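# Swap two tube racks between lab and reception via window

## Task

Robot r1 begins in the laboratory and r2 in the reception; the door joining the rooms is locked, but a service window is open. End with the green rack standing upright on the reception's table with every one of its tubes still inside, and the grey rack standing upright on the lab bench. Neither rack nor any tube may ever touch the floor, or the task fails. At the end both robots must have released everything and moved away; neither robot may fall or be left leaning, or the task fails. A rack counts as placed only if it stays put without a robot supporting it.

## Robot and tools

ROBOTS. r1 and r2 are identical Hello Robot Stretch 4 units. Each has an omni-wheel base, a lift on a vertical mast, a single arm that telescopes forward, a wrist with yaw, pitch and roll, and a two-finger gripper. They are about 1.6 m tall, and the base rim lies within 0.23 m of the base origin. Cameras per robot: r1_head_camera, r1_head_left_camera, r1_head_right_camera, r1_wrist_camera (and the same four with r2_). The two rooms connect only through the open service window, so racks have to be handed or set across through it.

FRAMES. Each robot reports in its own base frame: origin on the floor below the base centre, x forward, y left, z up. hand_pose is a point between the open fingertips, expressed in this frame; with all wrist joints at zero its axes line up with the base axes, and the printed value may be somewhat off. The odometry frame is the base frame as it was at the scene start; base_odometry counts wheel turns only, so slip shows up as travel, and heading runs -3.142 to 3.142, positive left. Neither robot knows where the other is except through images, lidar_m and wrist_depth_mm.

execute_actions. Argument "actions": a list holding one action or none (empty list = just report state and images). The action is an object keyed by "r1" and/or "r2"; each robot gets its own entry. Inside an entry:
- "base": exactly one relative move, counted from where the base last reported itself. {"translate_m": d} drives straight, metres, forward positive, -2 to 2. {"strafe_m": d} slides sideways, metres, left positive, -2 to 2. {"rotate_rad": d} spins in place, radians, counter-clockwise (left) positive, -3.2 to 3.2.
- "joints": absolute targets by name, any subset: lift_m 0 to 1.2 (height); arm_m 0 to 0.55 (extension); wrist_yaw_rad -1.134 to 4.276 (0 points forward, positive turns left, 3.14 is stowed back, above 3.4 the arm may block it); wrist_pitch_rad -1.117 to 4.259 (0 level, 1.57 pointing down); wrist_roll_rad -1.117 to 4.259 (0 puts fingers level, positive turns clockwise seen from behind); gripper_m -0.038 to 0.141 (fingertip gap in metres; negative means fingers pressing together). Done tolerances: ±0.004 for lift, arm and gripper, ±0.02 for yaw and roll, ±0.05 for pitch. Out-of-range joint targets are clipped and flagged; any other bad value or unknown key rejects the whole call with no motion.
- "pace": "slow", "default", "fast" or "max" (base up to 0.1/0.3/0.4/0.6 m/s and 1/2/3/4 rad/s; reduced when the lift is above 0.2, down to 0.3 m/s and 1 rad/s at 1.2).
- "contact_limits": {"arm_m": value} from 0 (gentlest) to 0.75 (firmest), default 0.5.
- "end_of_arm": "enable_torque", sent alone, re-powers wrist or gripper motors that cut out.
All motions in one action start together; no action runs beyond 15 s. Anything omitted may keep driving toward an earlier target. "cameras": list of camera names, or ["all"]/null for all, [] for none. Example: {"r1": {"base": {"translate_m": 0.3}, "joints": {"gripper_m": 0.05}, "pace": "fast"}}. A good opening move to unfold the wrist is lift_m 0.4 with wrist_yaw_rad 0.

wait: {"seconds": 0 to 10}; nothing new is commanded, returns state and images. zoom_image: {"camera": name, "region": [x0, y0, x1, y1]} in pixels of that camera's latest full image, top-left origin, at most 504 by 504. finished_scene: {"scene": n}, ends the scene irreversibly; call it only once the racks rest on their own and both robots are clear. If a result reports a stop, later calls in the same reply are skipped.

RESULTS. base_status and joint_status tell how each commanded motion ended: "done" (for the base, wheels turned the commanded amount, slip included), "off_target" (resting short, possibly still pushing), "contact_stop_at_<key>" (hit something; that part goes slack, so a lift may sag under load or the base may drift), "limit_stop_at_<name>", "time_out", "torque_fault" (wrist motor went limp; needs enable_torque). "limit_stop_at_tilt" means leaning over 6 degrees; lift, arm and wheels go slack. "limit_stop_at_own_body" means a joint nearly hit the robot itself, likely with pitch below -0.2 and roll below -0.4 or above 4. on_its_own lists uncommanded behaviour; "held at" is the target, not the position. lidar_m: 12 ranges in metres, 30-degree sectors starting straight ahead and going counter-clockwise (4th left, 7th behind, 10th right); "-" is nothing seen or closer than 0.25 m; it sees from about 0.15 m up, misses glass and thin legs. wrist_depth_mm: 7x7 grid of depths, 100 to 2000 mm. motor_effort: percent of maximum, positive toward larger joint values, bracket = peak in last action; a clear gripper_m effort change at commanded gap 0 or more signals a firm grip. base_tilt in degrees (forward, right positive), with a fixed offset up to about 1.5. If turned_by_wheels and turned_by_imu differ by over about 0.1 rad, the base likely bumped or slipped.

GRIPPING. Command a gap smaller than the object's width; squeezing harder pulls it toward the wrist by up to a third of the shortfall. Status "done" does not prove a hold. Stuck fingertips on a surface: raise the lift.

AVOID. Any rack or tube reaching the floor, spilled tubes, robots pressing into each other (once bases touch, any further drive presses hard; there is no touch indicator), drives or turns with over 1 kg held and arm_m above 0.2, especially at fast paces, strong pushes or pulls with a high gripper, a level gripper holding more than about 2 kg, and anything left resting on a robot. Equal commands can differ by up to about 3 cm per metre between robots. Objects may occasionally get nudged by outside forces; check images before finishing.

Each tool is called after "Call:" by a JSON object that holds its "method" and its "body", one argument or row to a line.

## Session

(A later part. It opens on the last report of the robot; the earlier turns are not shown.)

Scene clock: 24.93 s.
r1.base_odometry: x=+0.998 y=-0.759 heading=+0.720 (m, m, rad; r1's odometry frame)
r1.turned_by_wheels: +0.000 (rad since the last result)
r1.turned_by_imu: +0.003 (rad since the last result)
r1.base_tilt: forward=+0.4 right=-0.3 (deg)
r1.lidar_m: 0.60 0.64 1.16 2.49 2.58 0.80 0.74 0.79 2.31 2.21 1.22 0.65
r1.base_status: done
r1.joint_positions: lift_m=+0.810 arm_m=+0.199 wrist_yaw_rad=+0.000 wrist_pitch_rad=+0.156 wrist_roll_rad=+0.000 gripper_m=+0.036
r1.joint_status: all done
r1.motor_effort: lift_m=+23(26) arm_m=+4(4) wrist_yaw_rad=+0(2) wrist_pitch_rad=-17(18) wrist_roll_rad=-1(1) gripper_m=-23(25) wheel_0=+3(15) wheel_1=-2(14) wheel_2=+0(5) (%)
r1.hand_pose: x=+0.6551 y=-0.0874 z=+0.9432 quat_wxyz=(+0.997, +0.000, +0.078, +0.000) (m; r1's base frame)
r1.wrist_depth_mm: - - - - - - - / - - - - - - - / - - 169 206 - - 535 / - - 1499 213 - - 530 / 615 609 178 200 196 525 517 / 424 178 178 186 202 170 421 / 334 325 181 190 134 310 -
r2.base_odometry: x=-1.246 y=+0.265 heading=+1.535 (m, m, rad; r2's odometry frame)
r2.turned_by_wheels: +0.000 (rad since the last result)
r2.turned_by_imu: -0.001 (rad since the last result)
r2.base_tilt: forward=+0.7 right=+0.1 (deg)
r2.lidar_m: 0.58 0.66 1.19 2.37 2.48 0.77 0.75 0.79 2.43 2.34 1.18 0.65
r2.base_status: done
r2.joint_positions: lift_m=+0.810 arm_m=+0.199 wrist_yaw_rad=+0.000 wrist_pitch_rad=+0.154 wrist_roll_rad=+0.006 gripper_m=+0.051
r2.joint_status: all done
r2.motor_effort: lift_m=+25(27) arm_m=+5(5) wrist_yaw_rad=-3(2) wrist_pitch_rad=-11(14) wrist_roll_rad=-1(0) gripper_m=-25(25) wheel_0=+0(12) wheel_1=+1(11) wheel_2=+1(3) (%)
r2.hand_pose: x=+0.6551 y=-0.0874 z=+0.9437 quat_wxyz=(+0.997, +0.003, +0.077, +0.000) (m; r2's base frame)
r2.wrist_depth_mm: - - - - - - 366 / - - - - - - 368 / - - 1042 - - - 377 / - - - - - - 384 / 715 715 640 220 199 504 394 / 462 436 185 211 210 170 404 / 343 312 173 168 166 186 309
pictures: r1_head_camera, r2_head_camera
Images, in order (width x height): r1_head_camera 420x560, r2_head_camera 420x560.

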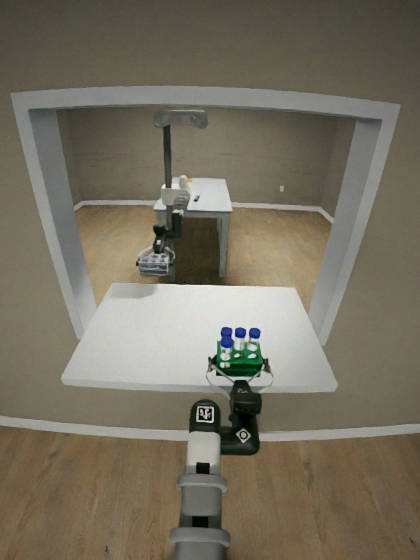

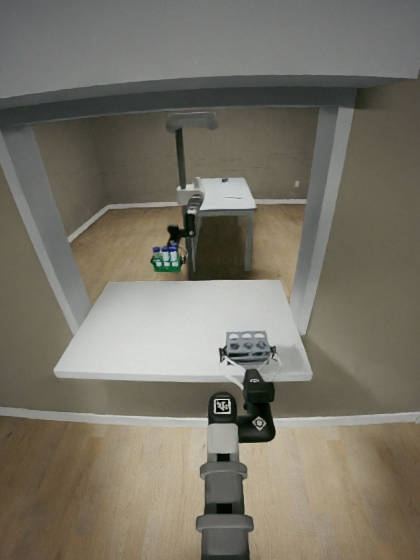

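Call:
{"method": "execute_actions", "body": {
  "actions": [
    {"r1":{"joints":{"arm_m":0.45,"lift_m":0.729},"pace":"fast"},"r2":{"base":{"strafe_m":0.04},"joints":{"arm_m":0.45,"lift_m":0.729},"pace":"fast"}}
  ],
  "cameras": ["r1_head_camera","r1_wrist_camera","r2_wrist_camera"]
}}

Scene clock: 26.67 s.
r1.base_odometry: x=+0.998 y=-0.759 heading=+0.720 (m, m, rad; r1's odometry frame)
r1.turned_by_wheels: +0.000 (rad since the last result)
r1.turned_by_imu: +0.000 (rad since the last result)
r1.base_tilt: forward=+0.4 right=-0.2 (deg)
r1.lidar_m: 0.61 0.62 1.17 2.50 2.59 0.78 0.73 0.80 2.31 2.21 1.23 0.66
r1.base_status: not commanded
r1.joint_positions: lift_m=+0.729 arm_m=+0.449 wrist_yaw_rad=+0.000 wrist_pitch_rad=+0.156 wrist_roll_rad=+0.000 gripper_m=+0.036
r1.joint_status: all done
r1.motor_effort: lift_m=+20(18) arm_m=+4(6) wrist_yaw_rad=+0(1) wrist_pitch_rad=-15(16) wrist_roll_rad=-1(1) gripper_m=-25(27) wheel_0=+3(3) wheel_1=-2(2) wheel_2=+1(0) (%)
r1.hand_pose: x=+0.9052 y=-0.0873 z=+0.8625 quat_wxyz=(+0.997, +0.000, +0.078, +0.000) (m; r1's base frame)
r1.wrist_depth_mm: - - - - - - - / - - 1182 - - - - / 452 504 168 208 - - - / 394 - 492 214 530 - - / 317 373 178 200 196 322 343 / 260 178 179 187 201 170 256 / 205 199 179 191 134 190 -
r2.base_odometry: x=-1.286 y=+0.266 heading=+1.535 (m, m, rad; r2's odometry frame)
r2.turned_by_wheels: +0.000 (rad since the last result)
r2.turned_by_imu: +0.000 (rad since the last result)
r2.base_tilt: forward=+0.7 right=+0.0 (deg)
r2.lidar_m: 0.61 0.65 1.20 2.31 2.43 0.76 0.75 0.82 2.47 2.38 1.17 0.64
r2.base_status: done
r2.joint_positions: lift_m=+0.729 arm_m=+0.449 wrist_yaw_rad=+0.000 wrist_pitch_rad=+0.154 wrist_roll_rad=+0.006 gripper_m=+0.051
r2.joint_status: all done
r2.motor_effort: lift_m=+16(23) arm_m=+5(6) wrist_yaw_rad=-3(1) wrist_pitch_rad=-12(12) wrist_roll_rad=-1(2) gripper_m=-25(23) wheel_0=+2(11) wheel_1=-3(13) wheel_2=+0(1) (%)
r2.hand_pose: x=+0.9051 y=-0.0873 z=+0.8634 quat_wxyz=(+0.997, +0.003, +0.077, +0.000) (m; r2's base frame)
r2.wrist_depth_mm: - - - - - - - / - - - - - - - / - 512 640 - - - - / 402 500 - - - - - / 294 427 389 220 199 427 - / 278 264 185 211 209 170 278 / 207 189 173 168 167 186 187
pictures: r1_head_camera, r1_wrist_camera, r2_wrist_camera
camera_calibration (this result's frames):
r1_wrist_camera: T_world_to_cam=[[0.0505614, -0.998578, -0.0169135, -0.103074], [-0.209404, 0.00595893, -0.977811, 1.0808], [0.976521, 0.0529813, -0.208805, -0.468557], [0, 0, 0, 1]] pos_world=[0.689092, -0.0845431, 0.957238]
r2_wrist_camera: T_world_to_cam=[[0.038497, -0.999258, -0.000799583, -0.111594], [-0.123414, -0.00396054, -0.992347, 1.03032], [0.991608, 0.0383011, -0.123475, -0.56638], [0, 0, 0, 1]] pos_world=[0.693079, -0.0857379, 0.95241]
Images, in order (width x height): r1_head_camera 420x560, r1_wrist_camera 616x392, r2_wrist_camera 616x392.

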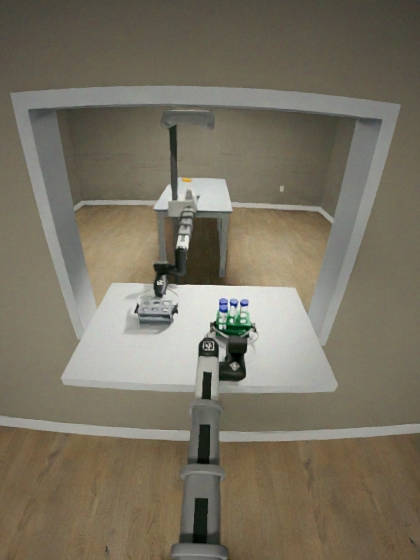

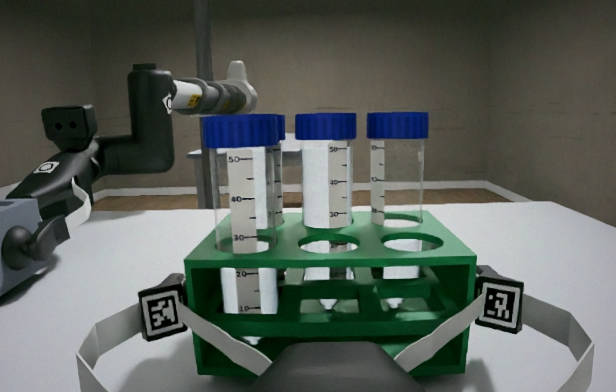

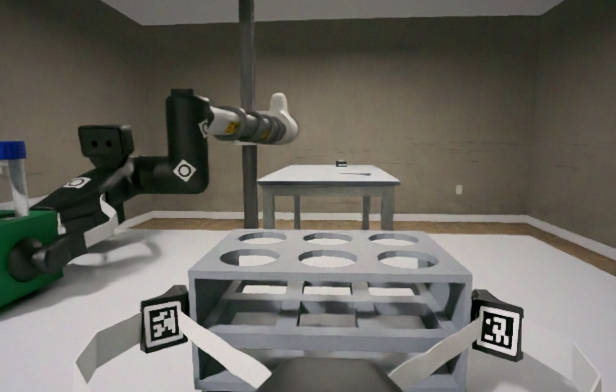

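5 mm to go; the lift finishes well before the grip lets go.

Call:
{"method": "execute_actions", "body": {
  "actions": [
    {"r1":{"joints":{"gripper_m":0.141,"lift_m":0.7235}},"r2":{"joints":{"gripper_m":0.141,"lift_m":0.724}}}
  ],
  "cameras": []
}}

Call:
{"method": "execute_actions", "body": {
  "actions": [
    {"r1":{"joints":{"arm_m":0.35},"pace":"fast"},"r2":{"joints":{"arm_m":0.35},"pace":"fast"}}
  ],
  "cameras": ["r1_wrist_camera","r2_wrist_camera"]
}}

Scene clock: 28.90 s.
r1.base_odometry: x=+0.998 y=-0.759 heading=+0.720 (m, m, rad; r1's odometry frame)
r1.turned_by_wheels: +0.000 (rad since the last result)
r1.turned_by_imu: +0.001 (rad since the last result)
r1.base_tilt: forward=+0.4 right=-0.3 (deg)
r1.lidar_m: 0.59 0.64 1.13 2.50 2.59 0.79 0.75 0.77 2.34 2.22 1.20 0.64
r1.base_status: not commanded
r1.joint_positions: lift_m=+0.724 arm_m=+0.449 wrist_yaw_rad=+0.000 wrist_pitch_rad=+0.152 wrist_roll_rad=+0.000 gripper_m=+0.141
r1.joint_status: all done
r1.motor_effort: lift_m=+19(19) arm_m=+4(4) wrist_yaw_rad=+0(0) wrist_pitch_rad=-7(16) wrist_roll_rad=-1(1) gripper_m=+1(27) wheel_0=+3(3) wheel_1=-2(2) wheel_2=+0(1) (%)
r1.hand_pose: x=+0.9053 y=-0.0874 z=+0.8580 quat_wxyz=(+0.997, +0.000, +0.076, +0.000) (m; r1's base frame)
r1.wrist_depth_mm: - - - - - - - / - - 1182 - - - - / 459 508 1205 238 - - - / 410 - 1229 243 - - - / 310 368 216 230 222 340 338 / 253 242 208 207 206 198 240 / 200 194 201 145 196 190 -
r2.base_odometry: x=-1.286 y=+0.266 heading=+1.535 (m, m, rad; r2's odometry frame)
r2.turned_by_wheels: +0.000 (rad since the last result)
r2.turned_by_imu: +0.001 (rad since the last result)
r2.base_tilt: forward=+0.3 right=-0.1 (deg)
r2.lidar_m: 0.59 0.64 1.21 2.31 2.43 0.79 0.71 0.79 2.42 2.36 1.18 0.62
r2.base_status: not commanded
r2.joint_positions: lift_m=+0.724 arm_m=+0.449 wrist_yaw_rad=+0.000 wrist_pitch_rad=+0.152 wrist_roll_rad=+0.006 gripper_m=+0.141
r2.joint_status: all done
r2.motor_effort: lift_m=+16(15) arm_m=+5(5) wrist_yaw_rad=-3(3) wrist_pitch_rad=-8(13) wrist_roll_rad=-3(1) gripper_m=+0(24) wheel_0=+2(2) wheel_1=-3(3) wheel_2=+0(0) (%)
r2.hand_pose: x=+0.9052 y=-0.0874 z=+0.8588 quat_wxyz=(+0.997, +0.003, +0.076, +0.000) (m; r2's base frame)
r2.wrist_depth_mm: - - - - - - - / - - - - - - - / - 508 647 - - - - / 427 500 - - - - - / 293 415 265 234 234 413 - / 271 254 196 229 210 189 270 / 201 192 198 144 194 191 200
pictures: none
No camera images: the call's "cameras" was empty. Leave "cameras" out to get every camera's image.

Scene clock: 30.00 s.
r1.base_odometry: x=+0.998 y=-0.759 heading=+0.720 (m, m, rad; r1's odometry frame)
r1.turned_by_wheels: +0.000 (rad since the last result)
r1.turned_by_imu: +0.000 (rad since the last result)
r1.base_tilt: forward=+0.5 right=-0.3 (deg)
r1.lidar_m: 0.59 0.62 1.16 2.51 2.58 0.81 0.75 0.80 2.33 2.22 1.20 0.65
r1.base_status: not commanded
r1.joint_positions: lift_m=+0.724 arm_m=+0.351 wrist_yaw_rad=+0.000 wrist_pitch_rad=+0.152 wrist_roll_rad=+0.000 gripper_m=+0.141
r1.joint_status: all done
r1.motor_effort: lift_m=+19(19) arm_m=-4(4) wrist_yaw_rad=+1(1) wrist_pitch_rad=-5(5) wrist_roll_rad=-1(1) gripper_m=+1(1) wheel_0=+3(3) wheel_1=-2(2) wheel_2=+0(0) (%)
r1.hand_pose: x=+0.8068 y=-0.0875 z=+0.8580 quat_wxyz=(+0.997, +0.000, +0.076, +0.000) (m; r1's base frame)
r1.wrist_depth_mm: - - - - - - - / - - 1255 - - - - / - 699 1308 342 - - - / 370 559 627 319 364 574 - / 324 368 338 314 317 343 340 / 254 241 229 255 225 215 241 / 202 195 201 145 196 189 -
r2.base_odometry: x=-1.286 y=+0.266 heading=+1.535 (m, m, rad; r2's odometry frame)
r2.turned_by_wheels: +0.000 (rad since the last result)
r2.turned_by_imu: +0.000 (rad since the last result)
r2.base_tilt: forward=+0.6 right=+0.1 (deg)
r2.lidar_m: 0.58 0.65 1.21 2.33 2.43 0.75 0.72 0.80 2.45 2.36 1.16 0.66
r2.base_status: not commanded
r2.joint_positions: lift_m=+0.724 arm_m=+0.351 wrist_yaw_rad=+0.000 wrist_pitch_rad=+0.152 wrist_roll_rad=+0.006 gripper_m=+0.141
r2.joint_status: all done
r2.motor_effort: lift_m=+16(16) arm_m=-5(6) wrist_yaw_rad=-2(3) wrist_pitch_rad=-7(8) wrist_roll_rad=-1(1) gripper_m=+2(0) wheel_0=+1(2) wheel_1=-3(3) wheel_2=+0(0) (%)
r2.hand_pose: x=+0.8070 y=-0.0875 z=+0.8588 quat_wxyz=(+0.997, +0.003, +0.076, +0.000) (m; r2's base frame)
r2.wrist_depth_mm: - - - - - - - / - - - - - - - / - - 842 - - - - / 324 615 1336 - - - - / 327 394 418 330 329 415 415 / 272 256 212 273 273 198 271 / 201 193 203 144 202 191 200
pictures: r1_wrist_camera, r2_wrist_camera
camera_calibration (this result's frames):
r1_wrist_camera: T_world_to_cam=[[0.0501667, -0.998601, -0.0167306, -0.098148], [-0.205827, 0.00605487, -0.97857, 1.05365], [0.977302, 0.0525352, -0.205235, -0.377191], [0, 0, 0, 1]] pos_world=[0.590423, -0.0845746, 0.952018]
r2_wrist_camera: T_world_to_cam=[[0.0380869, -0.999274, -0.000746176, -0.107653], [-0.122023, -0.00390973, -0.99252, 1.01268], [0.991796, 0.037893, -0.122084, -0.471012], [0, 0, 0, 1]] pos_world=[0.594818, -0.0857679, 0.947517]
Images, in order (width x height): r1_wrist_camera 616x392, r2_wrist_camera 616x392.

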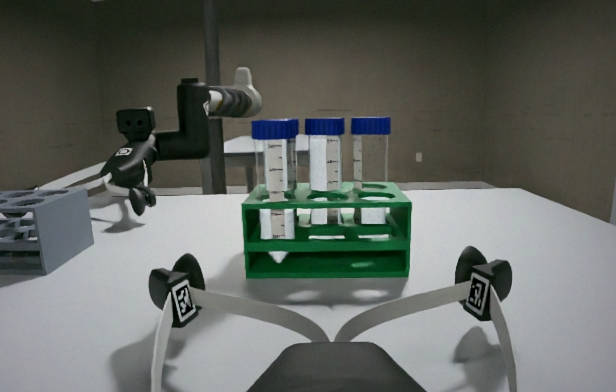

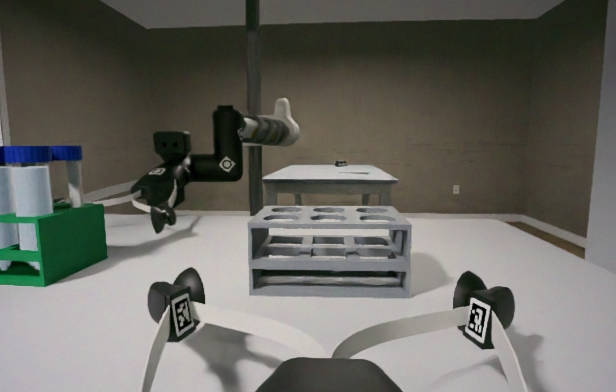

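Call:
{"method": "execute_actions", "body": {
  "actions": [
    {"r1":{"base":{"strafe_m":0.303},"pace":"max"},"r2":{"base":{"strafe_m":0.306},"pace":"max"}}
  ],
  "cameras": ["r1_head_camera","r1_wrist_camera","r2_wrist_camera"]
}}

Scene clock: 32.13 s.
r1.base_odometry: x=+0.798 y=-0.531 heading=+0.720 (m, m, rad; r1's odometry frame)
r1.turned_by_wheels: +0.000 (rad since the last result)
r1.turned_by_imu: +0.000 (rad since the last result)
r1.base_tilt: forward=+0.4 right=-0.3 (deg)
r1.lidar_m: 0.59 0.82 1.14 2.20 2.29 3.07 0.74 0.78 2.62 2.53 0.91 0.64
r1.base_status: done
r1.joint_positions: lift_m=+0.724 arm_m=+0.351 wrist_yaw_rad=+0.000 wrist_pitch_rad=+0.152 wrist_roll_rad=+0.000 gripper_m=+0.141
r1.joint_status: not commanded
r1.motor_effort: lift_m=+19(20) arm_m=-4(4) wrist_yaw_rad=+0(0) wrist_pitch_rad=-5(3) wrist_roll_rad=-1(1) gripper_m=+0(4) wheel_0=-2(15) wheel_1=+3(16) wheel_2=+0(2) (%)
r1.hand_pose: x=+0.8068 y=-0.0874 z=+0.8580 quat_wxyz=(+0.997, +0.000, +0.076, +0.000) (m; r1's base frame)
r1.wrist_depth_mm: - - - - - - - / 375 - - - 1281 - - / 373 - - - - 691 - / 373 - 627 364 466 517 530 / 338 368 336 319 315 343 336 / 254 242 229 256 226 215 240 / 201 196 201 144 196 190 -
r2.base_odometry: x=-1.592 y=+0.277 heading=+1.535 (m, m, rad; r2's odometry frame)
r2.turned_by_wheels: +0.000 (rad since the last result)
r2.turned_by_imu: +0.000 (rad since the last result)
r2.base_tilt: forward=+0.6 right=+0.1 (deg)
r2.lidar_m: 0.59 0.64 1.21 2.03 2.12 2.91 0.75 0.77 2.77 2.70 0.86 0.63
r2.base_status: done
r2.joint_positions: lift_m=+0.724 arm_m=+0.351 wrist_yaw_rad=+0.000 wrist_pitch_rad=+0.152 wrist_roll_rad=+0.006 gripper_m=+0.141
r2.joint_status: not commanded
r2.motor_effort: lift_m=+16(17) arm_m=-5(5) wrist_yaw_rad=-4(2) wrist_pitch_rad=-8(8) wrist_roll_rad=-1(2) gripper_m=+0(0) wheel_0=+0(12) wheel_1=+1(12) wheel_2=+0(0) (%)
r2.hand_pose: x=+0.8070 y=-0.0874 z=+0.8588 quat_wxyz=(+0.997, +0.003, +0.076, +0.000) (m; r2's base frame)
r2.wrist_depth_mm: - - - - - - - / - - - - - - - / - - - - - 1008 - / - - - 364 603 - 609 / 399 418 418 310 332 415 373 / 272 255 213 274 273 198 271 / 201 192 203 144 202 191 200
pictures: r1_head_camera, r1_wrist_camera, r2_wrist_camera
camera_calibration (this result's frames):
r1_wrist_camera: T_world_to_cam=[[0.0502814, -0.998595, -0.0167305, -0.0982079], [-0.205828, 0.00603118, -0.97857, 1.05364], [0.977296, 0.0526474, -0.205235, -0.377187], [0, 0, 0, 1]] pos_world=[0.590429, -0.0845667, 0.952007]
r2_wrist_camera: T_world_to_cam=[[0.0382197, -0.999269, -0.000746041, -0.107723], [-0.122023, -0.00392609, -0.99252, 1.01265], [0.991791, 0.0380248, -0.122084, -0.47101], [0, 0, 0, 1]] pos_world=[0.594827, -0.0857582, 0.947493]
Images, in order (width x height): r1_head_camera 420x560, r1_wrist_camera 616x392, r2_wrist_camera 616x392.

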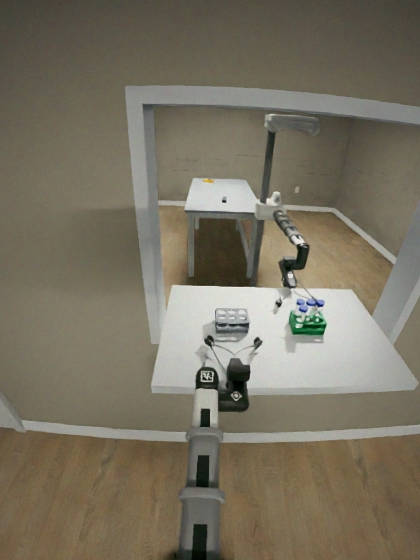

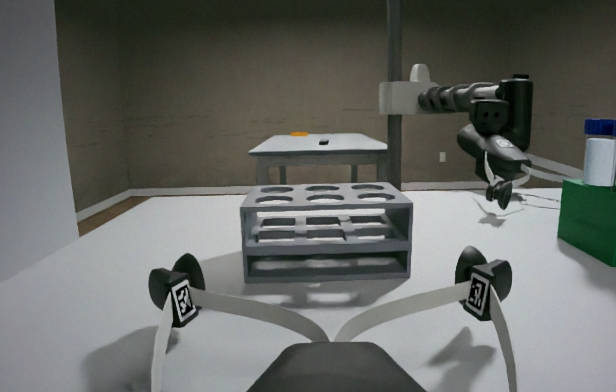

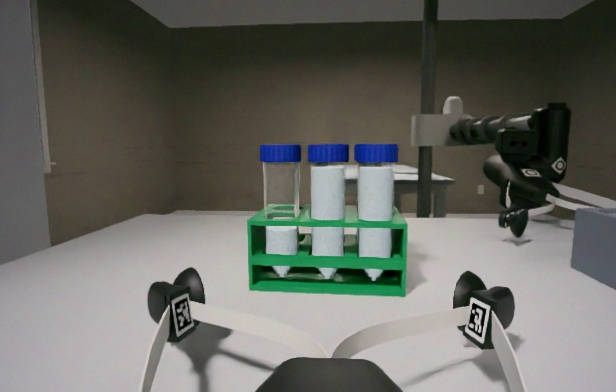

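Call:
{"method": "execute_actions", "body": {
  "actions": [
    {"r1":{"joints":{"arm_m":0.456}},"r2":{"joints":{"arm_m":0.466}}}
  ],
  "cameras": ["r1_wrist_camera","r2_wrist_camera"]
}}

Call:
{"method": "execute_actions", "body": {
  "actions": [
    {"r1":{"joints":{"gripper_m":0.05}},"r2":{"joints":{"gripper_m":0.05}}}
  ],
  "cameras": ["r1_wrist_camera","r2_wrist_camera"]
}}

Scene clock: 33.63 s.
r1.base_odometry: x=+0.798 y=-0.531 heading=+0.720 (m, m, rad; r1's odometry frame)
r1.turned_by_wheels: +0.000 (rad since the last result)
r1.turned_by_imu: +0.000 (rad since the last result)
r1.base_tilt: forward=+0.4 right=-0.2 (deg)
r1.lidar_m: 0.60 0.85 1.14 2.18 2.28 3.06 0.74 0.78 2.62 2.54 0.90 0.63
r1.base_status: not commanded
r1.joint_positions: lift_m=+0.724 arm_m=+0.455 wrist_yaw_rad=+0.000 wrist_pitch_rad=+0.152 wrist_roll_rad=+0.000 gripper_m=+0.141
r1.joint_status: all done
r1.motor_effort: lift_m=+19(20) arm_m=+5(5) wrist_yaw_rad=+0(1) wrist_pitch_rad=-5(6) wrist_roll_rad=-1(1) gripper_m=-1(1) wheel_0=-2(2) wheel_1=+3(3) wheel_2=+0(0) (%)
r1.hand_pose: x=+0.9113 y=-0.0874 z=+0.8581 quat_wxyz=(+0.997, +0.000, +0.076, +0.000) (m; r1's base frame)
r1.wrist_depth_mm: - - - - - - - / - - - - 1205 931 591 / - - - - - - 427 / - - - - - - 439 / 402 368 228 236 224 315 338 / 253 241 210 220 214 198 239 / 201 195 200 144 196 189 -
r2.base_odometry: x=-1.592 y=+0.277 heading=+1.535 (m, m, rad; r2's odometry frame)
r2.turned_by_wheels: +0.000 (rad since the last result)
r2.turned_by_imu: +0.000 (rad since the last result)
r2.base_tilt: forward=+0.6 right=+0.1 (deg)
r2.lidar_m: 0.62 0.64 1.23 2.02 2.14 2.99 0.73 0.77 2.76 2.68 0.89 0.67
r2.base_status: not commanded
r2.joint_positions: lift_m=+0.724 arm_m=+0.465 wrist_yaw_rad=+0.000 wrist_pitch_rad=+0.152 wrist_roll_rad=+0.006 gripper_m=+0.141
r2.joint_status: all done
r2.motor_effort: lift_m=+16(17) arm_m=+6(6) wrist_yaw_rad=-1(3) wrist_pitch_rad=-8(7) wrist_roll_rad=-2(2) gripper_m=-1(1) wheel_0=+1(1) wheel_1=+1(1) wheel_2=+1(0) (%)
r2.hand_pose: x=+0.9210 y=-0.0875 z=+0.8588 quat_wxyz=(+0.997, +0.003, +0.076, +0.000) (m; r2's base frame)
r2.wrist_depth_mm: - - - - - - - / - - - - - - - / - - - - 1160 1098 621 / - - - 216 205 - 480 / 418 415 263 195 189 415 410 / 271 255 197 197 193 193 270 / 200 192 196 142 193 190 200
pictures: r1_wrist_camera, r2_wrist_camera
camera_calibration (this result's frames):
r1_wrist_camera: T_world_to_cam=[[0.0504141, -0.998588, -0.0167252, -0.103546], [-0.205722, 0.00600435, -0.978592, 1.07509], [0.977311, 0.0527756, -0.205129, -0.479334], [0, 0, 0, 1]] pos_world=[0.694847, -0.0845577, 0.952014]
r2_wrist_camera: T_world_to_cam=[[0.0378997, -0.999281, -0.000743198, -0.111883], [-0.121949, -0.00388699, -0.992529, 1.02653], [0.991812, 0.0377072, -0.122009, -0.584253], [0, 0, 0, 1]] pos_world=[0.708895, -0.0857816, 0.947498]
Images, in order (width x height): r1_wrist_camera 616x392, r2_wrist_camera 616x392.

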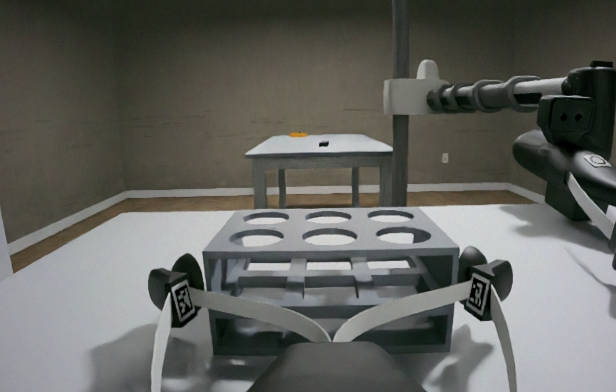

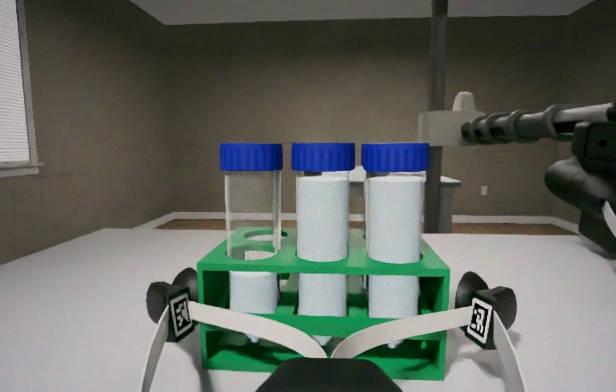

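Scene clock: 35.57 s.
r1.base_odometry: x=+0.798 y=-0.531 heading=+0.720 (m, m, rad; r1's odometry frame)
r1.turned_by_wheels: +0.000 (rad since the last result)
r1.turned_by_imu: +0.001 (rad since the last result)
r1.base_tilt: forward=+0.3 right=-0.3 (deg)
r1.lidar_m: 0.60 0.85 1.17 2.20 2.27 3.05 0.75 0.78 2.63 2.53 0.89 0.63
r1.base_status: not commanded
r1.joint_positions: lift_m=+0.724 arm_m=+0.455 wrist_yaw_rad=+0.000 wrist_pitch_rad=+0.153 wrist_roll_rad=+0.000 gripper_m=+0.050
r1.joint_status: all done
r1.motor_effort: lift_m=+19(19) arm_m=+5(4) wrist_yaw_rad=-1(0) wrist_pitch_rad=-7(8) wrist_roll_rad=-1(1) gripper_m=-22(28) wheel_0=-2(2) wheel_1=+3(3) wheel_2=+1(0) (%)
r1.hand_pose: x=+0.9112 y=-0.0874 z=+0.8577 quat_wxyz=(+0.997, +0.000, +0.077, +0.000) (m; r1's base frame)
r1.wrist_depth_mm: - - - - - - - / - - - - 1182 931 591 / - - - - - - 427 / - - - - 1983 - 439 / 364 364 214 204 200 312 336 / 251 182 187 198 204 175 250 / 200 192 186 122 133 185 -
r2.base_odometry: x=-1.592 y=+0.277 heading=+1.535 (m, m, rad; r2's odometry frame)
r2.turned_by_wheels: +0.000 (rad since the last result)
r2.turned_by_imu: +0.001 (rad since the last result)
r2.base_tilt: forward=+0.7 right=-0.1 (deg)
r2.lidar_m: 0.60 0.65 1.22 2.01 2.09 2.92 0.74 0.78 2.77 2.67 0.92 0.63
r2.base_status: not commanded
r2.joint_positions: lift_m=+0.724 arm_m=+0.465 wrist_yaw_rad=+0.000 wrist_pitch_rad=+0.155 wrist_roll_rad=+0.006 gripper_m=+0.051
r2.joint_status: all done
r2.motor_effort: lift_m=+16(16) arm_m=+6(6) wrist_yaw_rad=-2(2) wrist_pitch_rad=-17(16) wrist_roll_rad=-1(0) gripper_m=-25(24) wheel_0=+1(1) wheel_1=+1(0) wheel_2=+1(1) (%)
r2.hand_pose: x=+0.9210 y=-0.0874 z=+0.8579 quat_wxyz=(+0.997, +0.003, +0.078, +0.000) (m; r2's base frame)
r2.wrist_depth_mm: - - - - - - - / - - - - - - - / - - - 174 169 1060 640 / - - - 185 177 - - / 404 404 336 175 173 402 397 / 265 248 178 179 176 170 264 / 196 179 173 168 166 177 178
pictures: r1_wrist_camera, r2_wrist_camera
camera_calibration (this result's frames):
r1_wrist_camera: T_world_to_cam=[[0.050394, -0.998588, -0.016785, -0.103479], [-0.206891, 0.00600399, -0.978346, 1.0756], [0.977065, 0.0527754, -0.206296, -0.478128], [0, 0, 0, 1]] pos_world=[0.694908, -0.0845577, 0.951932]
r2_wrist_camera: T_world_to_cam=[[0.0384449, -0.99926, -0.000863453, -0.112123], [-0.125074, -0.00395473, -0.992139, 1.02818], [0.991402, 0.0382507, -0.125134, -0.581221], [0, 0, 0, 1]] pos_world=[0.709133, -0.0857416, 0.947268]
Images, in order (width x height): r1_wrist_camera 616x392, r2_wrist_camera 616x392.

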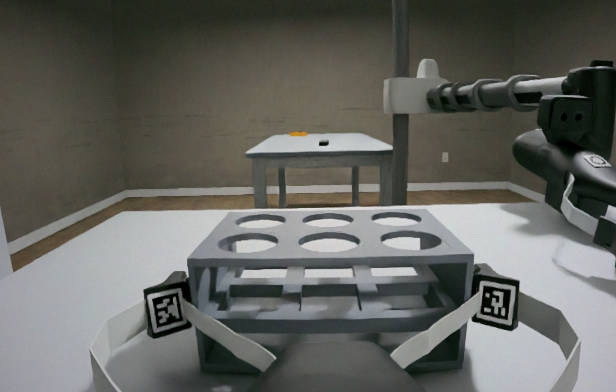

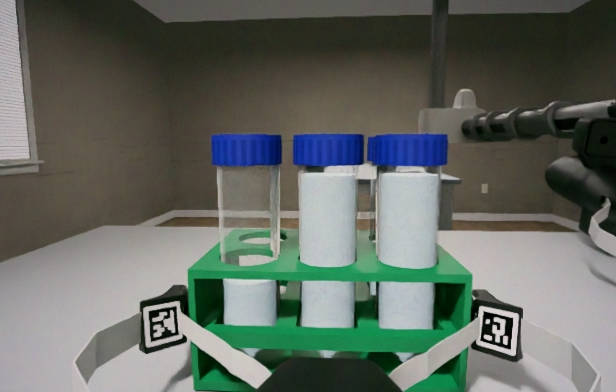

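Call:
{"method": "execute_actions", "body": {
  "actions": [
    {"r1":{"joints":{"arm_m":0.18,"lift_m":0.75},"pace":"fast"},"r2":{"joints":{"arm_m":0.18,"lift_m":0.75},"pace":"fast"}}
  ],
  "cameras": []
}}

Call:
{"method": "execute_actions", "body": {
  "actions": [
    {"r1":{"base":{"rotate_rad":-2.72}},"r2":{"base":{"rotate_rad":-2.87}}}
  ],
  "cameras": ["r1_head_camera","r2_head_camera","r2_wrist_camera"]
}}

Scene clock: 37.40 s.
r1.base_odometry: x=+0.798 y=-0.531 heading=+0.720 (m, m, rad; r1's odometry frame)
r1.turned_by_wheels: +0.000 (rad since the last result)
r1.turned_by_imu: +0.000 (rad since the last result)
r1.base_tilt: forward=+0.5 right=-0.3 (deg)
r1.lidar_m: 0.58 0.85 1.13 2.19 2.26 3.07 0.74 0.79 2.63 2.54 0.89 0.65
r1.base_status: not commanded
r1.joint_positions: lift_m=+0.750 arm_m=+0.181 wrist_yaw_rad=+0.000 wrist_pitch_rad=+0.154 wrist_roll_rad=+0.000 gripper_m=+0.050
r1.joint_status: all done
r1.motor_effort: lift_m=+24(24) arm_m=-4(4) wrist_yaw_rad=+0(1) wrist_pitch_rad=-10(10) wrist_roll_rad=-2(1) gripper_m=-20(25) wheel_0=-2(2) wheel_1=+2(3) wheel_2=+0(0) (%)
r1.hand_pose: x=+0.6367 y=-0.0875 z=+0.8838 quat_wxyz=(+0.997, +0.000, +0.077, +0.000) (m; r1's base frame)
r1.wrist_depth_mm: 394 - - - - - - / 407 544 - - - - - / 421 544 - - - 854 - / 436 544 750 723 715 691 683 / 449 442 213 204 200 377 407 / 306 181 187 199 203 174 306 / 243 234 196 122 133 227 -
r2.base_odometry: x=-1.592 y=+0.277 heading=+1.535 (m, m, rad; r2's odometry frame)
r2.turned_by_wheels: +0.000 (rad since the last result)
r2.turned_by_imu: +0.000 (rad since the last result)
r2.base_tilt: forward=+0.8 right=+0.1 (deg)
r2.lidar_m: 0.56 0.67 1.20 2.02 2.14 2.95 0.73 0.78 2.79 2.68 0.89 0.64
r2.base_status: not commanded
r2.joint_positions: lift_m=+0.750 arm_m=+0.181 wrist_yaw_rad=+0.000 wrist_pitch_rad=+0.156 wrist_roll_rad=+0.006 gripper_m=+0.051
r2.joint_status: all done
r2.motor_effort: lift_m=+26(28) arm_m=-5(6) wrist_yaw_rad=-1(5) wrist_pitch_rad=-19(19) wrist_roll_rad=+0(0) gripper_m=-25(27) wheel_0=+1(1) wheel_1=+1(1) wheel_2=+1(0) (%)
r2.hand_pose: x=+0.6368 y=-0.0875 z=+0.8829 quat_wxyz=(+0.997, +0.003, +0.078, +0.000) (m; r2's base frame)
r2.wrist_depth_mm: 436 - - - - - - / 449 - - - - - - / 452 - - 175 169 1366 - / 466 - - 185 178 759 - / 473 492 410 174 172 492 488 / 324 303 179 179 176 170 322 / 242 236 173 168 166 177 216
pictures: none
No camera images: the call's "cameras" was empty. Leave "cameras" out to get every camera's image.

Scene clock: 40.13 s.
r1.base_odometry: x=+0.798 y=-0.531 heading=-1.999 (m, m, rad; r1's odometry frame)
r1.turned_by_wheels: -2.719 (rad since the last result)
r1.turned_by_imu: -2.786 (rad since the last result)
r1.base_tilt: forward=+0.5 right=-0.3 (deg)
r1.lidar_m: 0.62 2.74 2.50 1.41 0.66 0.60 0.60 1.04 2.08 2.25 2.79 0.76
r1.base_status: done
r1.joint_positions: lift_m=+0.750 arm_m=+0.181 wrist_yaw_rad=+0.000 wrist_pitch_rad=+0.154 wrist_roll_rad=+0.000 gripper_m=+0.050
r1.joint_status: not commanded
r1.motor_effort: lift_m=+23(23) arm_m=-4(4) wrist_yaw_rad=+1(2) wrist_pitch_rad=-9(10) wrist_roll_rad=-1(1) gripper_m=-23(22) wheel_0=+5(9) wheel_1=+4(11) wheel_2=+4(9) (%)
r1.hand_pose: x=+0.6367 y=-0.0875 z=+0.8839 quat_wxyz=(+0.997, +0.000, +0.077, +0.000) (m; r1's base frame)
r1.wrist_depth_mm: - - - - - - - / - - - - - - - / - - - - - - - / - - - 1025 1008 976 946 / - - 215 205 200 535 569 / 1921 181 187 199 203 175 430 / 1537 1464 197 123 133 349 -
r2.base_odometry: x=-1.592 y=+0.277 heading=-1.335 (m, m, rad; r2's odometry frame)
r2.turned_by_wheels: -2.870 (rad since the last result)
r2.turned_by_imu: -2.851 (rad since the last result)
r2.base_tilt: forward=+0.7 right=+0.1 (deg)
r2.lidar_m: 0.57 0.91 2.64 1.60 0.70 0.61 0.63 1.03 1.87 2.07 2.46 0.73
r2.base_status: done
r2.joint_positions: lift_m=+0.750 arm_m=+0.181 wrist_yaw_rad=+0.000 wrist_pitch_rad=+0.156 wrist_roll_rad=+0.006 gripper_m=+0.051
r2.joint_status: not commanded
r2.motor_effort: lift_m=+26(26) arm_m=-5(5) wrist_yaw_rad=-2(6) wrist_pitch_rad=-17(18) wrist_roll_rad=+1(1) gripper_m=-24(25) wheel_0=+1(8) wheel_1=+3(10) wheel_2=+0(9) (%)
r2.hand_pose: x=+0.6368 y=-0.0874 z=+0.8830 quat_wxyz=(+0.997, +0.003, +0.078, +0.000) (m; r2's base frame)
r2.wrist_depth_mm: - - - - - - - / - - - - - - - / - - - 171 171 - - / - - - 184 175 - - / - 699 580 175 172 778 - / 564 480 178 179 175 170 - / 603 1464 173 168 166 178 322
pictures: r1_head_camera, r2_head_camera, r2_wrist_camera
camera_calibration (this result's frames):
r2_wrist_camera: T_world_to_cam=[[0.0382244, -0.999269, -0.000869481, -0.101093], [-0.12544, -0.00393514, -0.992093, 1.01772], [0.991365, 0.0380312, -0.125499, -0.295999], [0, 0, 0, 1]] pos_world=[0.42497, -0.0857573, 0.97244]
Images, in order (width x height): r1_head_camera 420x560, r2_head_camera 420x560, r2_wrist_camera 616x392.

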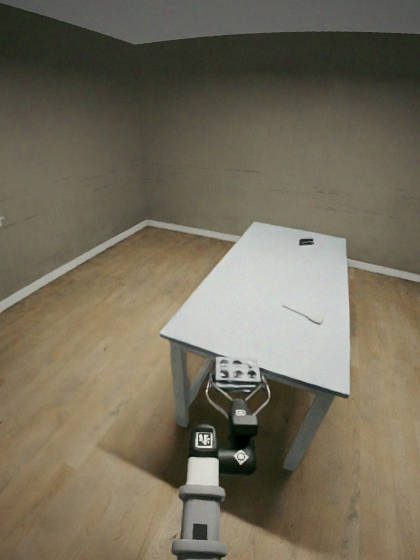

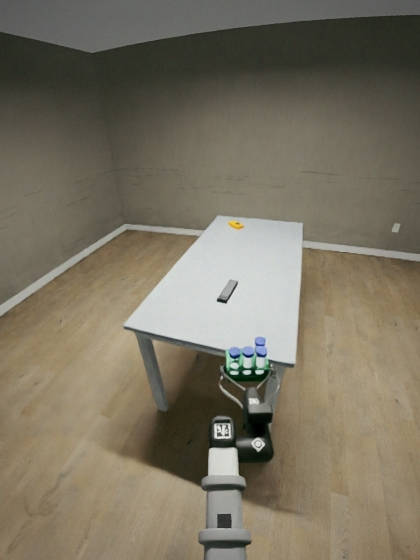

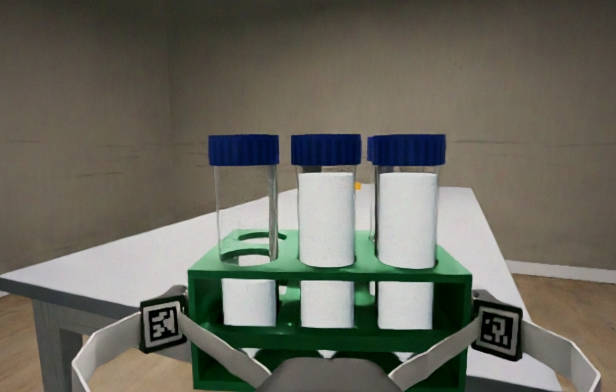

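Call:
{"method": "execute_actions", "body": {
  "actions": [
    {"r1":{"joints":{"arm_m":0.5,"lift_m":0.674},"pace":"fast"},"r2":{"joints":{"arm_m":0.47,"lift_m":0.675},"pace":"fast"}}
  ],
  "cameras": ["r1_head_camera","r2_head_camera","r2_wrist_camera"]
}}

Scene clock: 42.03 s.
r1.base_odometry: x=+0.798 y=-0.531 heading=-1.999 (m, m, rad; r1's odometry frame)
r1.turned_by_wheels: +0.000 (rad since the last result)
r1.turned_by_imu: +0.001 (rad since the last result)
r1.base_tilt: forward=+0.5 right=-0.2 (deg)
r1.lidar_m: 0.77 2.72 2.50 1.37 0.67 0.59 0.61 1.05 2.08 2.26 2.81 0.76
r1.base_status: not commanded
r1.joint_positions: lift_m=+0.674 arm_m=+0.499 wrist_yaw_rad=+0.000 wrist_pitch_rad=+0.154 wrist_roll_rad=+0.000 gripper_m=+0.050
r1.joint_status: all done
r1.motor_effort: lift_m=+19(23) arm_m=+4(5) wrist_yaw_rad=+0(1) wrist_pitch_rad=-8(10) wrist_roll_rad=-1(1) gripper_m=-20(25) wheel_0=+5(5) wheel_1=+4(4) wheel_2=+4(3) (%)
r1.hand_pose: x=+0.9553 y=-0.0873 z=+0.8082 quat_wxyz=(+0.997, +0.000, +0.077, +0.000) (m; r1's base frame)
r1.wrist_depth_mm: - - - - - - - / - - - - - - - / - - - - - - - / - - - 654 634 621 603 / - 397 214 204 200 340 366 / 274 182 187 198 204 175 273 / 219 211 196 123 133 201 -
r2.base_odometry: x=-1.592 y=+0.277 heading=-1.335 (m, m, rad; r2's odometry frame)
r2.turned_by_wheels: +0.000 (rad since the last result)
r2.turned_by_imu: +0.000 (rad since the last result)
r2.base_tilt: forward=+0.5 right=-0.2 (deg)
r2.lidar_m: 0.75 0.91 2.63 1.60 0.70 0.56 0.60 1.01 1.88 2.05 2.45 0.76
r2.base_status: not commanded
r2.joint_positions: lift_m=+0.675 arm_m=+0.469 wrist_yaw_rad=+0.000 wrist_pitch_rad=+0.156 wrist_roll_rad=+0.006 gripper_m=+0.051
r2.joint_status: all done
r2.motor_effort: lift_m=+18(24) arm_m=+5(6) wrist_yaw_rad=-3(0) wrist_pitch_rad=-18(20) wrist_roll_rad=-1(1) gripper_m=-26(24) wheel_0=+1(1) wheel_1=+3(3) wheel_2=+0(0) (%)
r2.hand_pose: x=+0.9250 y=-0.0873 z=+0.8087 quat_wxyz=(+0.997, +0.003, +0.078, +0.000) (m; r2's base frame)
r2.wrist_depth_mm: - - - - - - - / - - - - - - - / - - - 174 169 - - / - - 917 185 178 904 - / 445 445 368 175 173 442 442 / 291 274 178 179 176 171 290 / 216 198 173 168 166 177 195
pictures: r1_head_camera, r2_head_camera, r2_wrist_camera
camera_calibration (this result's frames):
r2_wrist_camera: T_world_to_cam=[[0.0385419, -0.999257, -0.000867603, -0.112378], [-0.125387, -0.00397485, -0.9921, 0.980172], [0.991359, 0.0383462, -0.125447, -0.591052], [0, 0, 0, 1]] pos_world=[0.713177, -0.0857341, 0.898185]
Images, in order (width x height): r1_head_camera 420x560, r2_head_camera 420x560, r2_wrist_camera 616x392.

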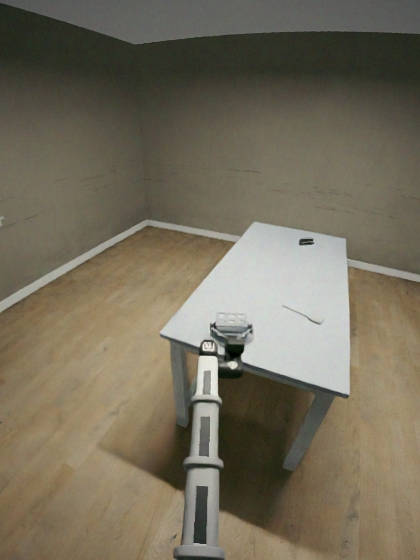

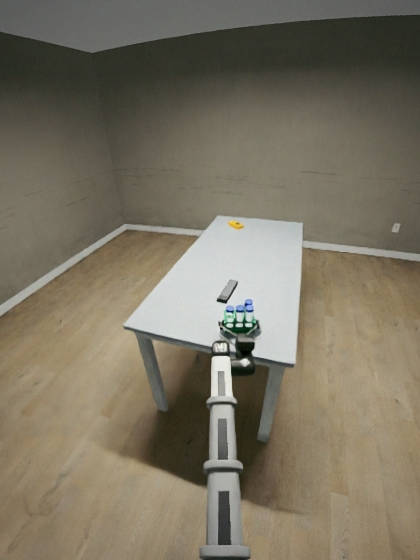

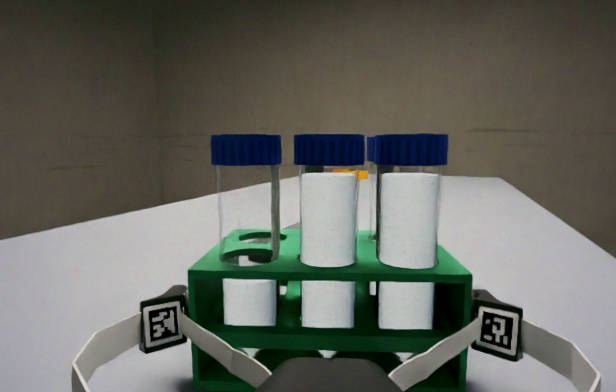

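Call:
{"method": "execute_actions", "body": {
  "actions": [
    {"r1":{"joints":{"gripper_m":0.141,"lift_m":0.6625}},"r2":{"joints":{"gripper_m":0.141,"lift_m":0.663}}}
  ],
  "cameras": []
}}

Call:
{"method": "execute_actions", "body": {
  "actions": [
    {"r1":{"joints":{"arm_m":0.05},"pace":"max"},"r2":{"joints":{"arm_m":0.02},"pace":"max"}}
  ],
  "cameras": ["r1_head_camera","r1_wrist_camera","r2_head_camera","r2_wrist_camera"]
}}

Scene clock: 44.10 s.
r1.base_odometry: x=+0.798 y=-0.531 heading=-1.999 (m, m, rad; r1's odometry frame)
r1.turned_by_wheels: +0.000 (rad since the last result)
r1.turned_by_imu: +0.001 (rad since the last result)
r1.base_tilt: forward=+0.3 right=-0.3 (deg)
r1.lidar_m: 0.76 2.74 2.50 1.37 0.66 0.61 0.60 1.04 2.08 2.24 2.79 0.75
r1.base_status: not commanded
r1.joint_positions: lift_m=+0.663 arm_m=+0.499 wrist_yaw_rad=+0.000 wrist_pitch_rad=+0.153 wrist_roll_rad=+0.000 gripper_m=+0.141
r1.joint_status: all done
r1.motor_effort: lift_m=+19(20) arm_m=+5(5) wrist_yaw_rad=-1(1) wrist_pitch_rad=-7(9) wrist_roll_rad=-1(1) gripper_m=+1(19) wheel_0=+5(5) wheel_1=+4(4) wheel_2=+4(3) (%)
r1.hand_pose: x=+0.9553 y=-0.0873 z=+0.7970 quat_wxyz=(+0.997, +0.000, +0.076, +0.000) (m; r1's base frame)
r1.wrist_depth_mm: - - - - - - - / - - - - - - - / - - - - - - - / - - - 609 591 580 559 / - 368 229 236 222 343 336 / 253 241 208 207 205 198 240 / 201 195 201 145 196 189 -
r2.base_odometry: x=-1.592 y=+0.277 heading=-1.335 (m, m, rad; r2's odometry frame)
r2.turned_by_wheels: +0.000 (rad since the last result)
r2.turned_by_imu: +0.001 (rad since the last result)
r2.base_tilt: forward=+0.7 right=+0.2 (deg)
r2.lidar_m: 0.75 0.90 2.68 1.59 0.69 0.61 0.61 1.01 1.90 2.08 2.45 0.74
r2.base_status: not commanded
r2.joint_positions: lift_m=+0.663 arm_m=+0.469 wrist_yaw_rad=+0.000 wrist_pitch_rad=+0.153 wrist_roll_rad=+0.006 gripper_m=+0.141
r2.joint_status: all done
r2.motor_effort: lift_m=+17(17) arm_m=+5(5) wrist_yaw_rad=-1(3) wrist_pitch_rad=-10(18) wrist_roll_rad=-2(0) gripper_m=+1(27) wheel_0=+1(1) wheel_1=+3(2) wheel_2=+0(0) (%)
r2.hand_pose: x=+0.9251 y=-0.0874 z=+0.7976 quat_wxyz=(+0.997, +0.003, +0.076, +0.000) (m; r2's base frame)
r2.wrist_depth_mm: - - - - - - - / - - - - - - - / - - - - - - - / - - 878 212 603 866 - / 415 418 264 200 198 413 413 / 271 254 196 201 198 189 270 / 200 192 199 144 193 191 200
pictures: none
No camera images: the call's "cameras" was empty. Leave "cameras" out to get every camera's image.

Scene clock: 46.00 s.
r1.base_odometry: x=+0.798 y=-0.531 heading=-1.999 (m, m, rad; r1's odometry frame)
r1.turned_by_wheels: +0.000 (rad since the last result)
r1.turned_by_imu: +0.001 (rad since the last result)
r1.base_tilt: forward=+0.3 right=-0.3 (deg)
r1.lidar_m: 0.77 2.72 2.50 1.39 0.67 0.58 0.61 1.04 2.08 2.26 2.80 0.75
r1.base_status: not commanded
r1.joint_positions: lift_m=+0.663 arm_m=+0.051 wrist_yaw_rad=+0.000 wrist_pitch_rad=+0.152 wrist_roll_rad=+0.000 gripper_m=+0.141
r1.joint_status: all done
r1.motor_effort: lift_m=+18(19) arm_m=-4(4) wrist_yaw_rad=+1(1) wrist_pitch_rad=-4(6) wrist_roll_rad=-2(1) gripper_m=+0(0) wheel_0=+5(5) wheel_1=+4(4) wheel_2=+3(4) (%)
r1.hand_pose: x=+0.5068 y=-0.0875 z=+0.7971 quat_wxyz=(+0.997, +0.000, +0.076, +0.000) (m; r1's base frame)
r1.wrist_depth_mm: - - - - - - - / - - - - - - - / - - - - 1863 1756 - / - - 640 621 603 585 580 / - - 676 609 530 449 442 / 1808 1756 707 1756 1618 1537 1618 / 1397 1397 1308 144 1430 1366 1397
r2.base_odometry: x=-1.592 y=+0.277 heading=-1.335 (m, m, rad; r2's odometry frame)
r2.turned_by_wheels: +0.000 (rad since the last result)
r2.turned_by_imu: +0.001 (rad since the last result)
r2.base_tilt: forward=+0.5 right=+0.3 (deg)
r2.lidar_m: 0.73 0.90 2.67 1.60 0.71 0.61 0.60 0.99 1.86 2.07 2.45 0.75
r2.base_status: not commanded
r2.joint_positions: lift_m=+0.663 arm_m=+0.021 wrist_yaw_rad=+0.000 wrist_pitch_rad=+0.152 wrist_roll_rad=+0.006 gripper_m=+0.141
r2.joint_status: all done
r2.motor_effort: lift_m=+17(17) arm_m=-5(5) wrist_yaw_rad=-2(3) wrist_pitch_rad=-7(9) wrist_roll_rad=-1(2) gripper_m=-1(1) wheel_0=+2(1) wheel_1=+3(3) wheel_2=+0(0) (%)
r2.hand_pose: x=+0.4770 y=-0.0875 z=+0.7977 quat_wxyz=(+0.997, +0.003, +0.076, +0.000) (m; r2's base frame)
r2.wrist_depth_mm: - - - - - - - / - - - - - - - / - - - - - - - / - - 904 647 891 - - / - 723 621 554 508 535 - / - 750 213 - 530 198 1983 / 1430 778 1464 144 525 1336 1464
pictures: r1_head_camera, r1_wrist_camera, r2_head_camera, r2_wrist_camera
camera_calibration (this result's frames):
r1_wrist_camera: T_world_to_cam=[[0.0500722, -0.998606, -0.0167223, -0.0841048], [-0.205828, 0.0060661, -0.978569, 0.932269], [0.977306, 0.0524411, -0.205237, -0.0965287], [0, 0, 0, 1]] pos_world=[0.290436, -0.0845807, 0.891073]
r2_wrist_camera: T_world_to_cam=[[0.0380113, -0.999277, -0.000739193, -0.0951224], [-0.122035, -0.00390787, -0.992518, 0.911794], [0.991798, 0.0378171, -0.122095, -0.151183], [0, 0, 0, 1]] pos_world=[0.26483, -0.0857731, 0.886443]
Images, in order (width x height): r1_head_camera 420x560, r1_wrist_camera 616x392, r2_head_camera 420x560, r2_wrist_camera 616x392.

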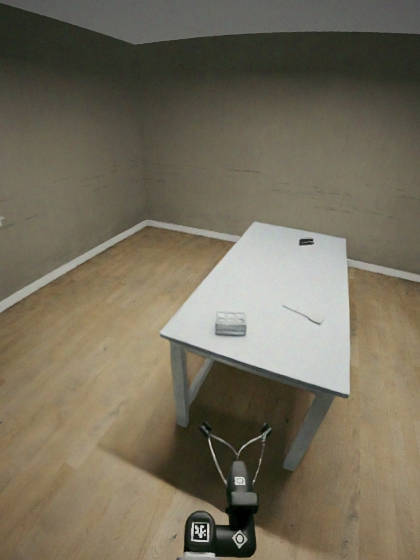

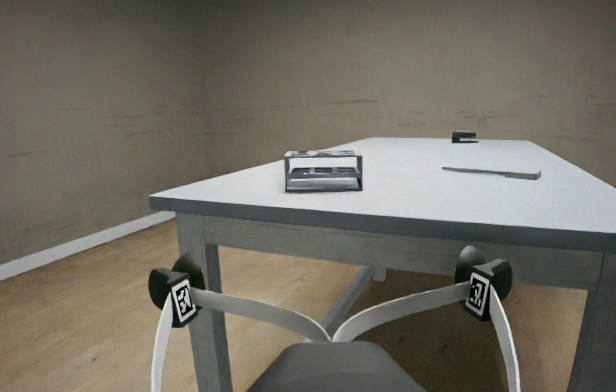

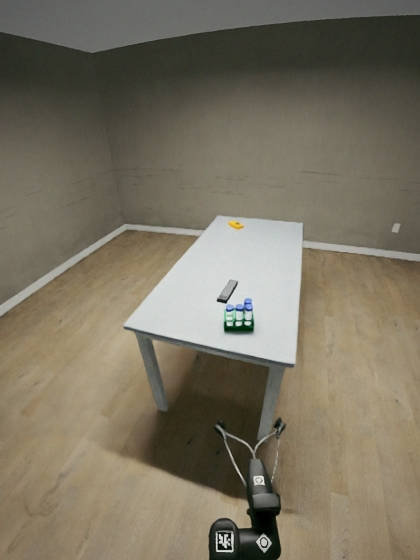

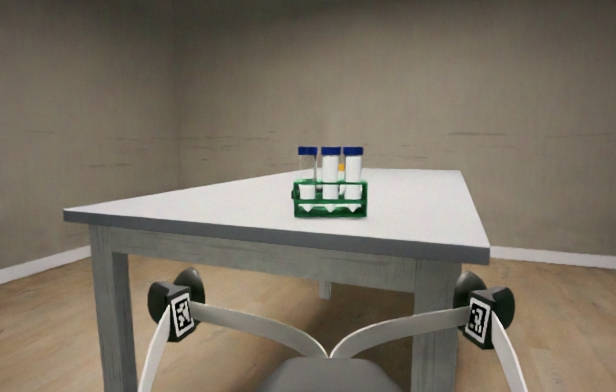

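Call:
{"method": "finished_scene", "body": {
  "scene": 2
}}

The scene is finished: the task was done.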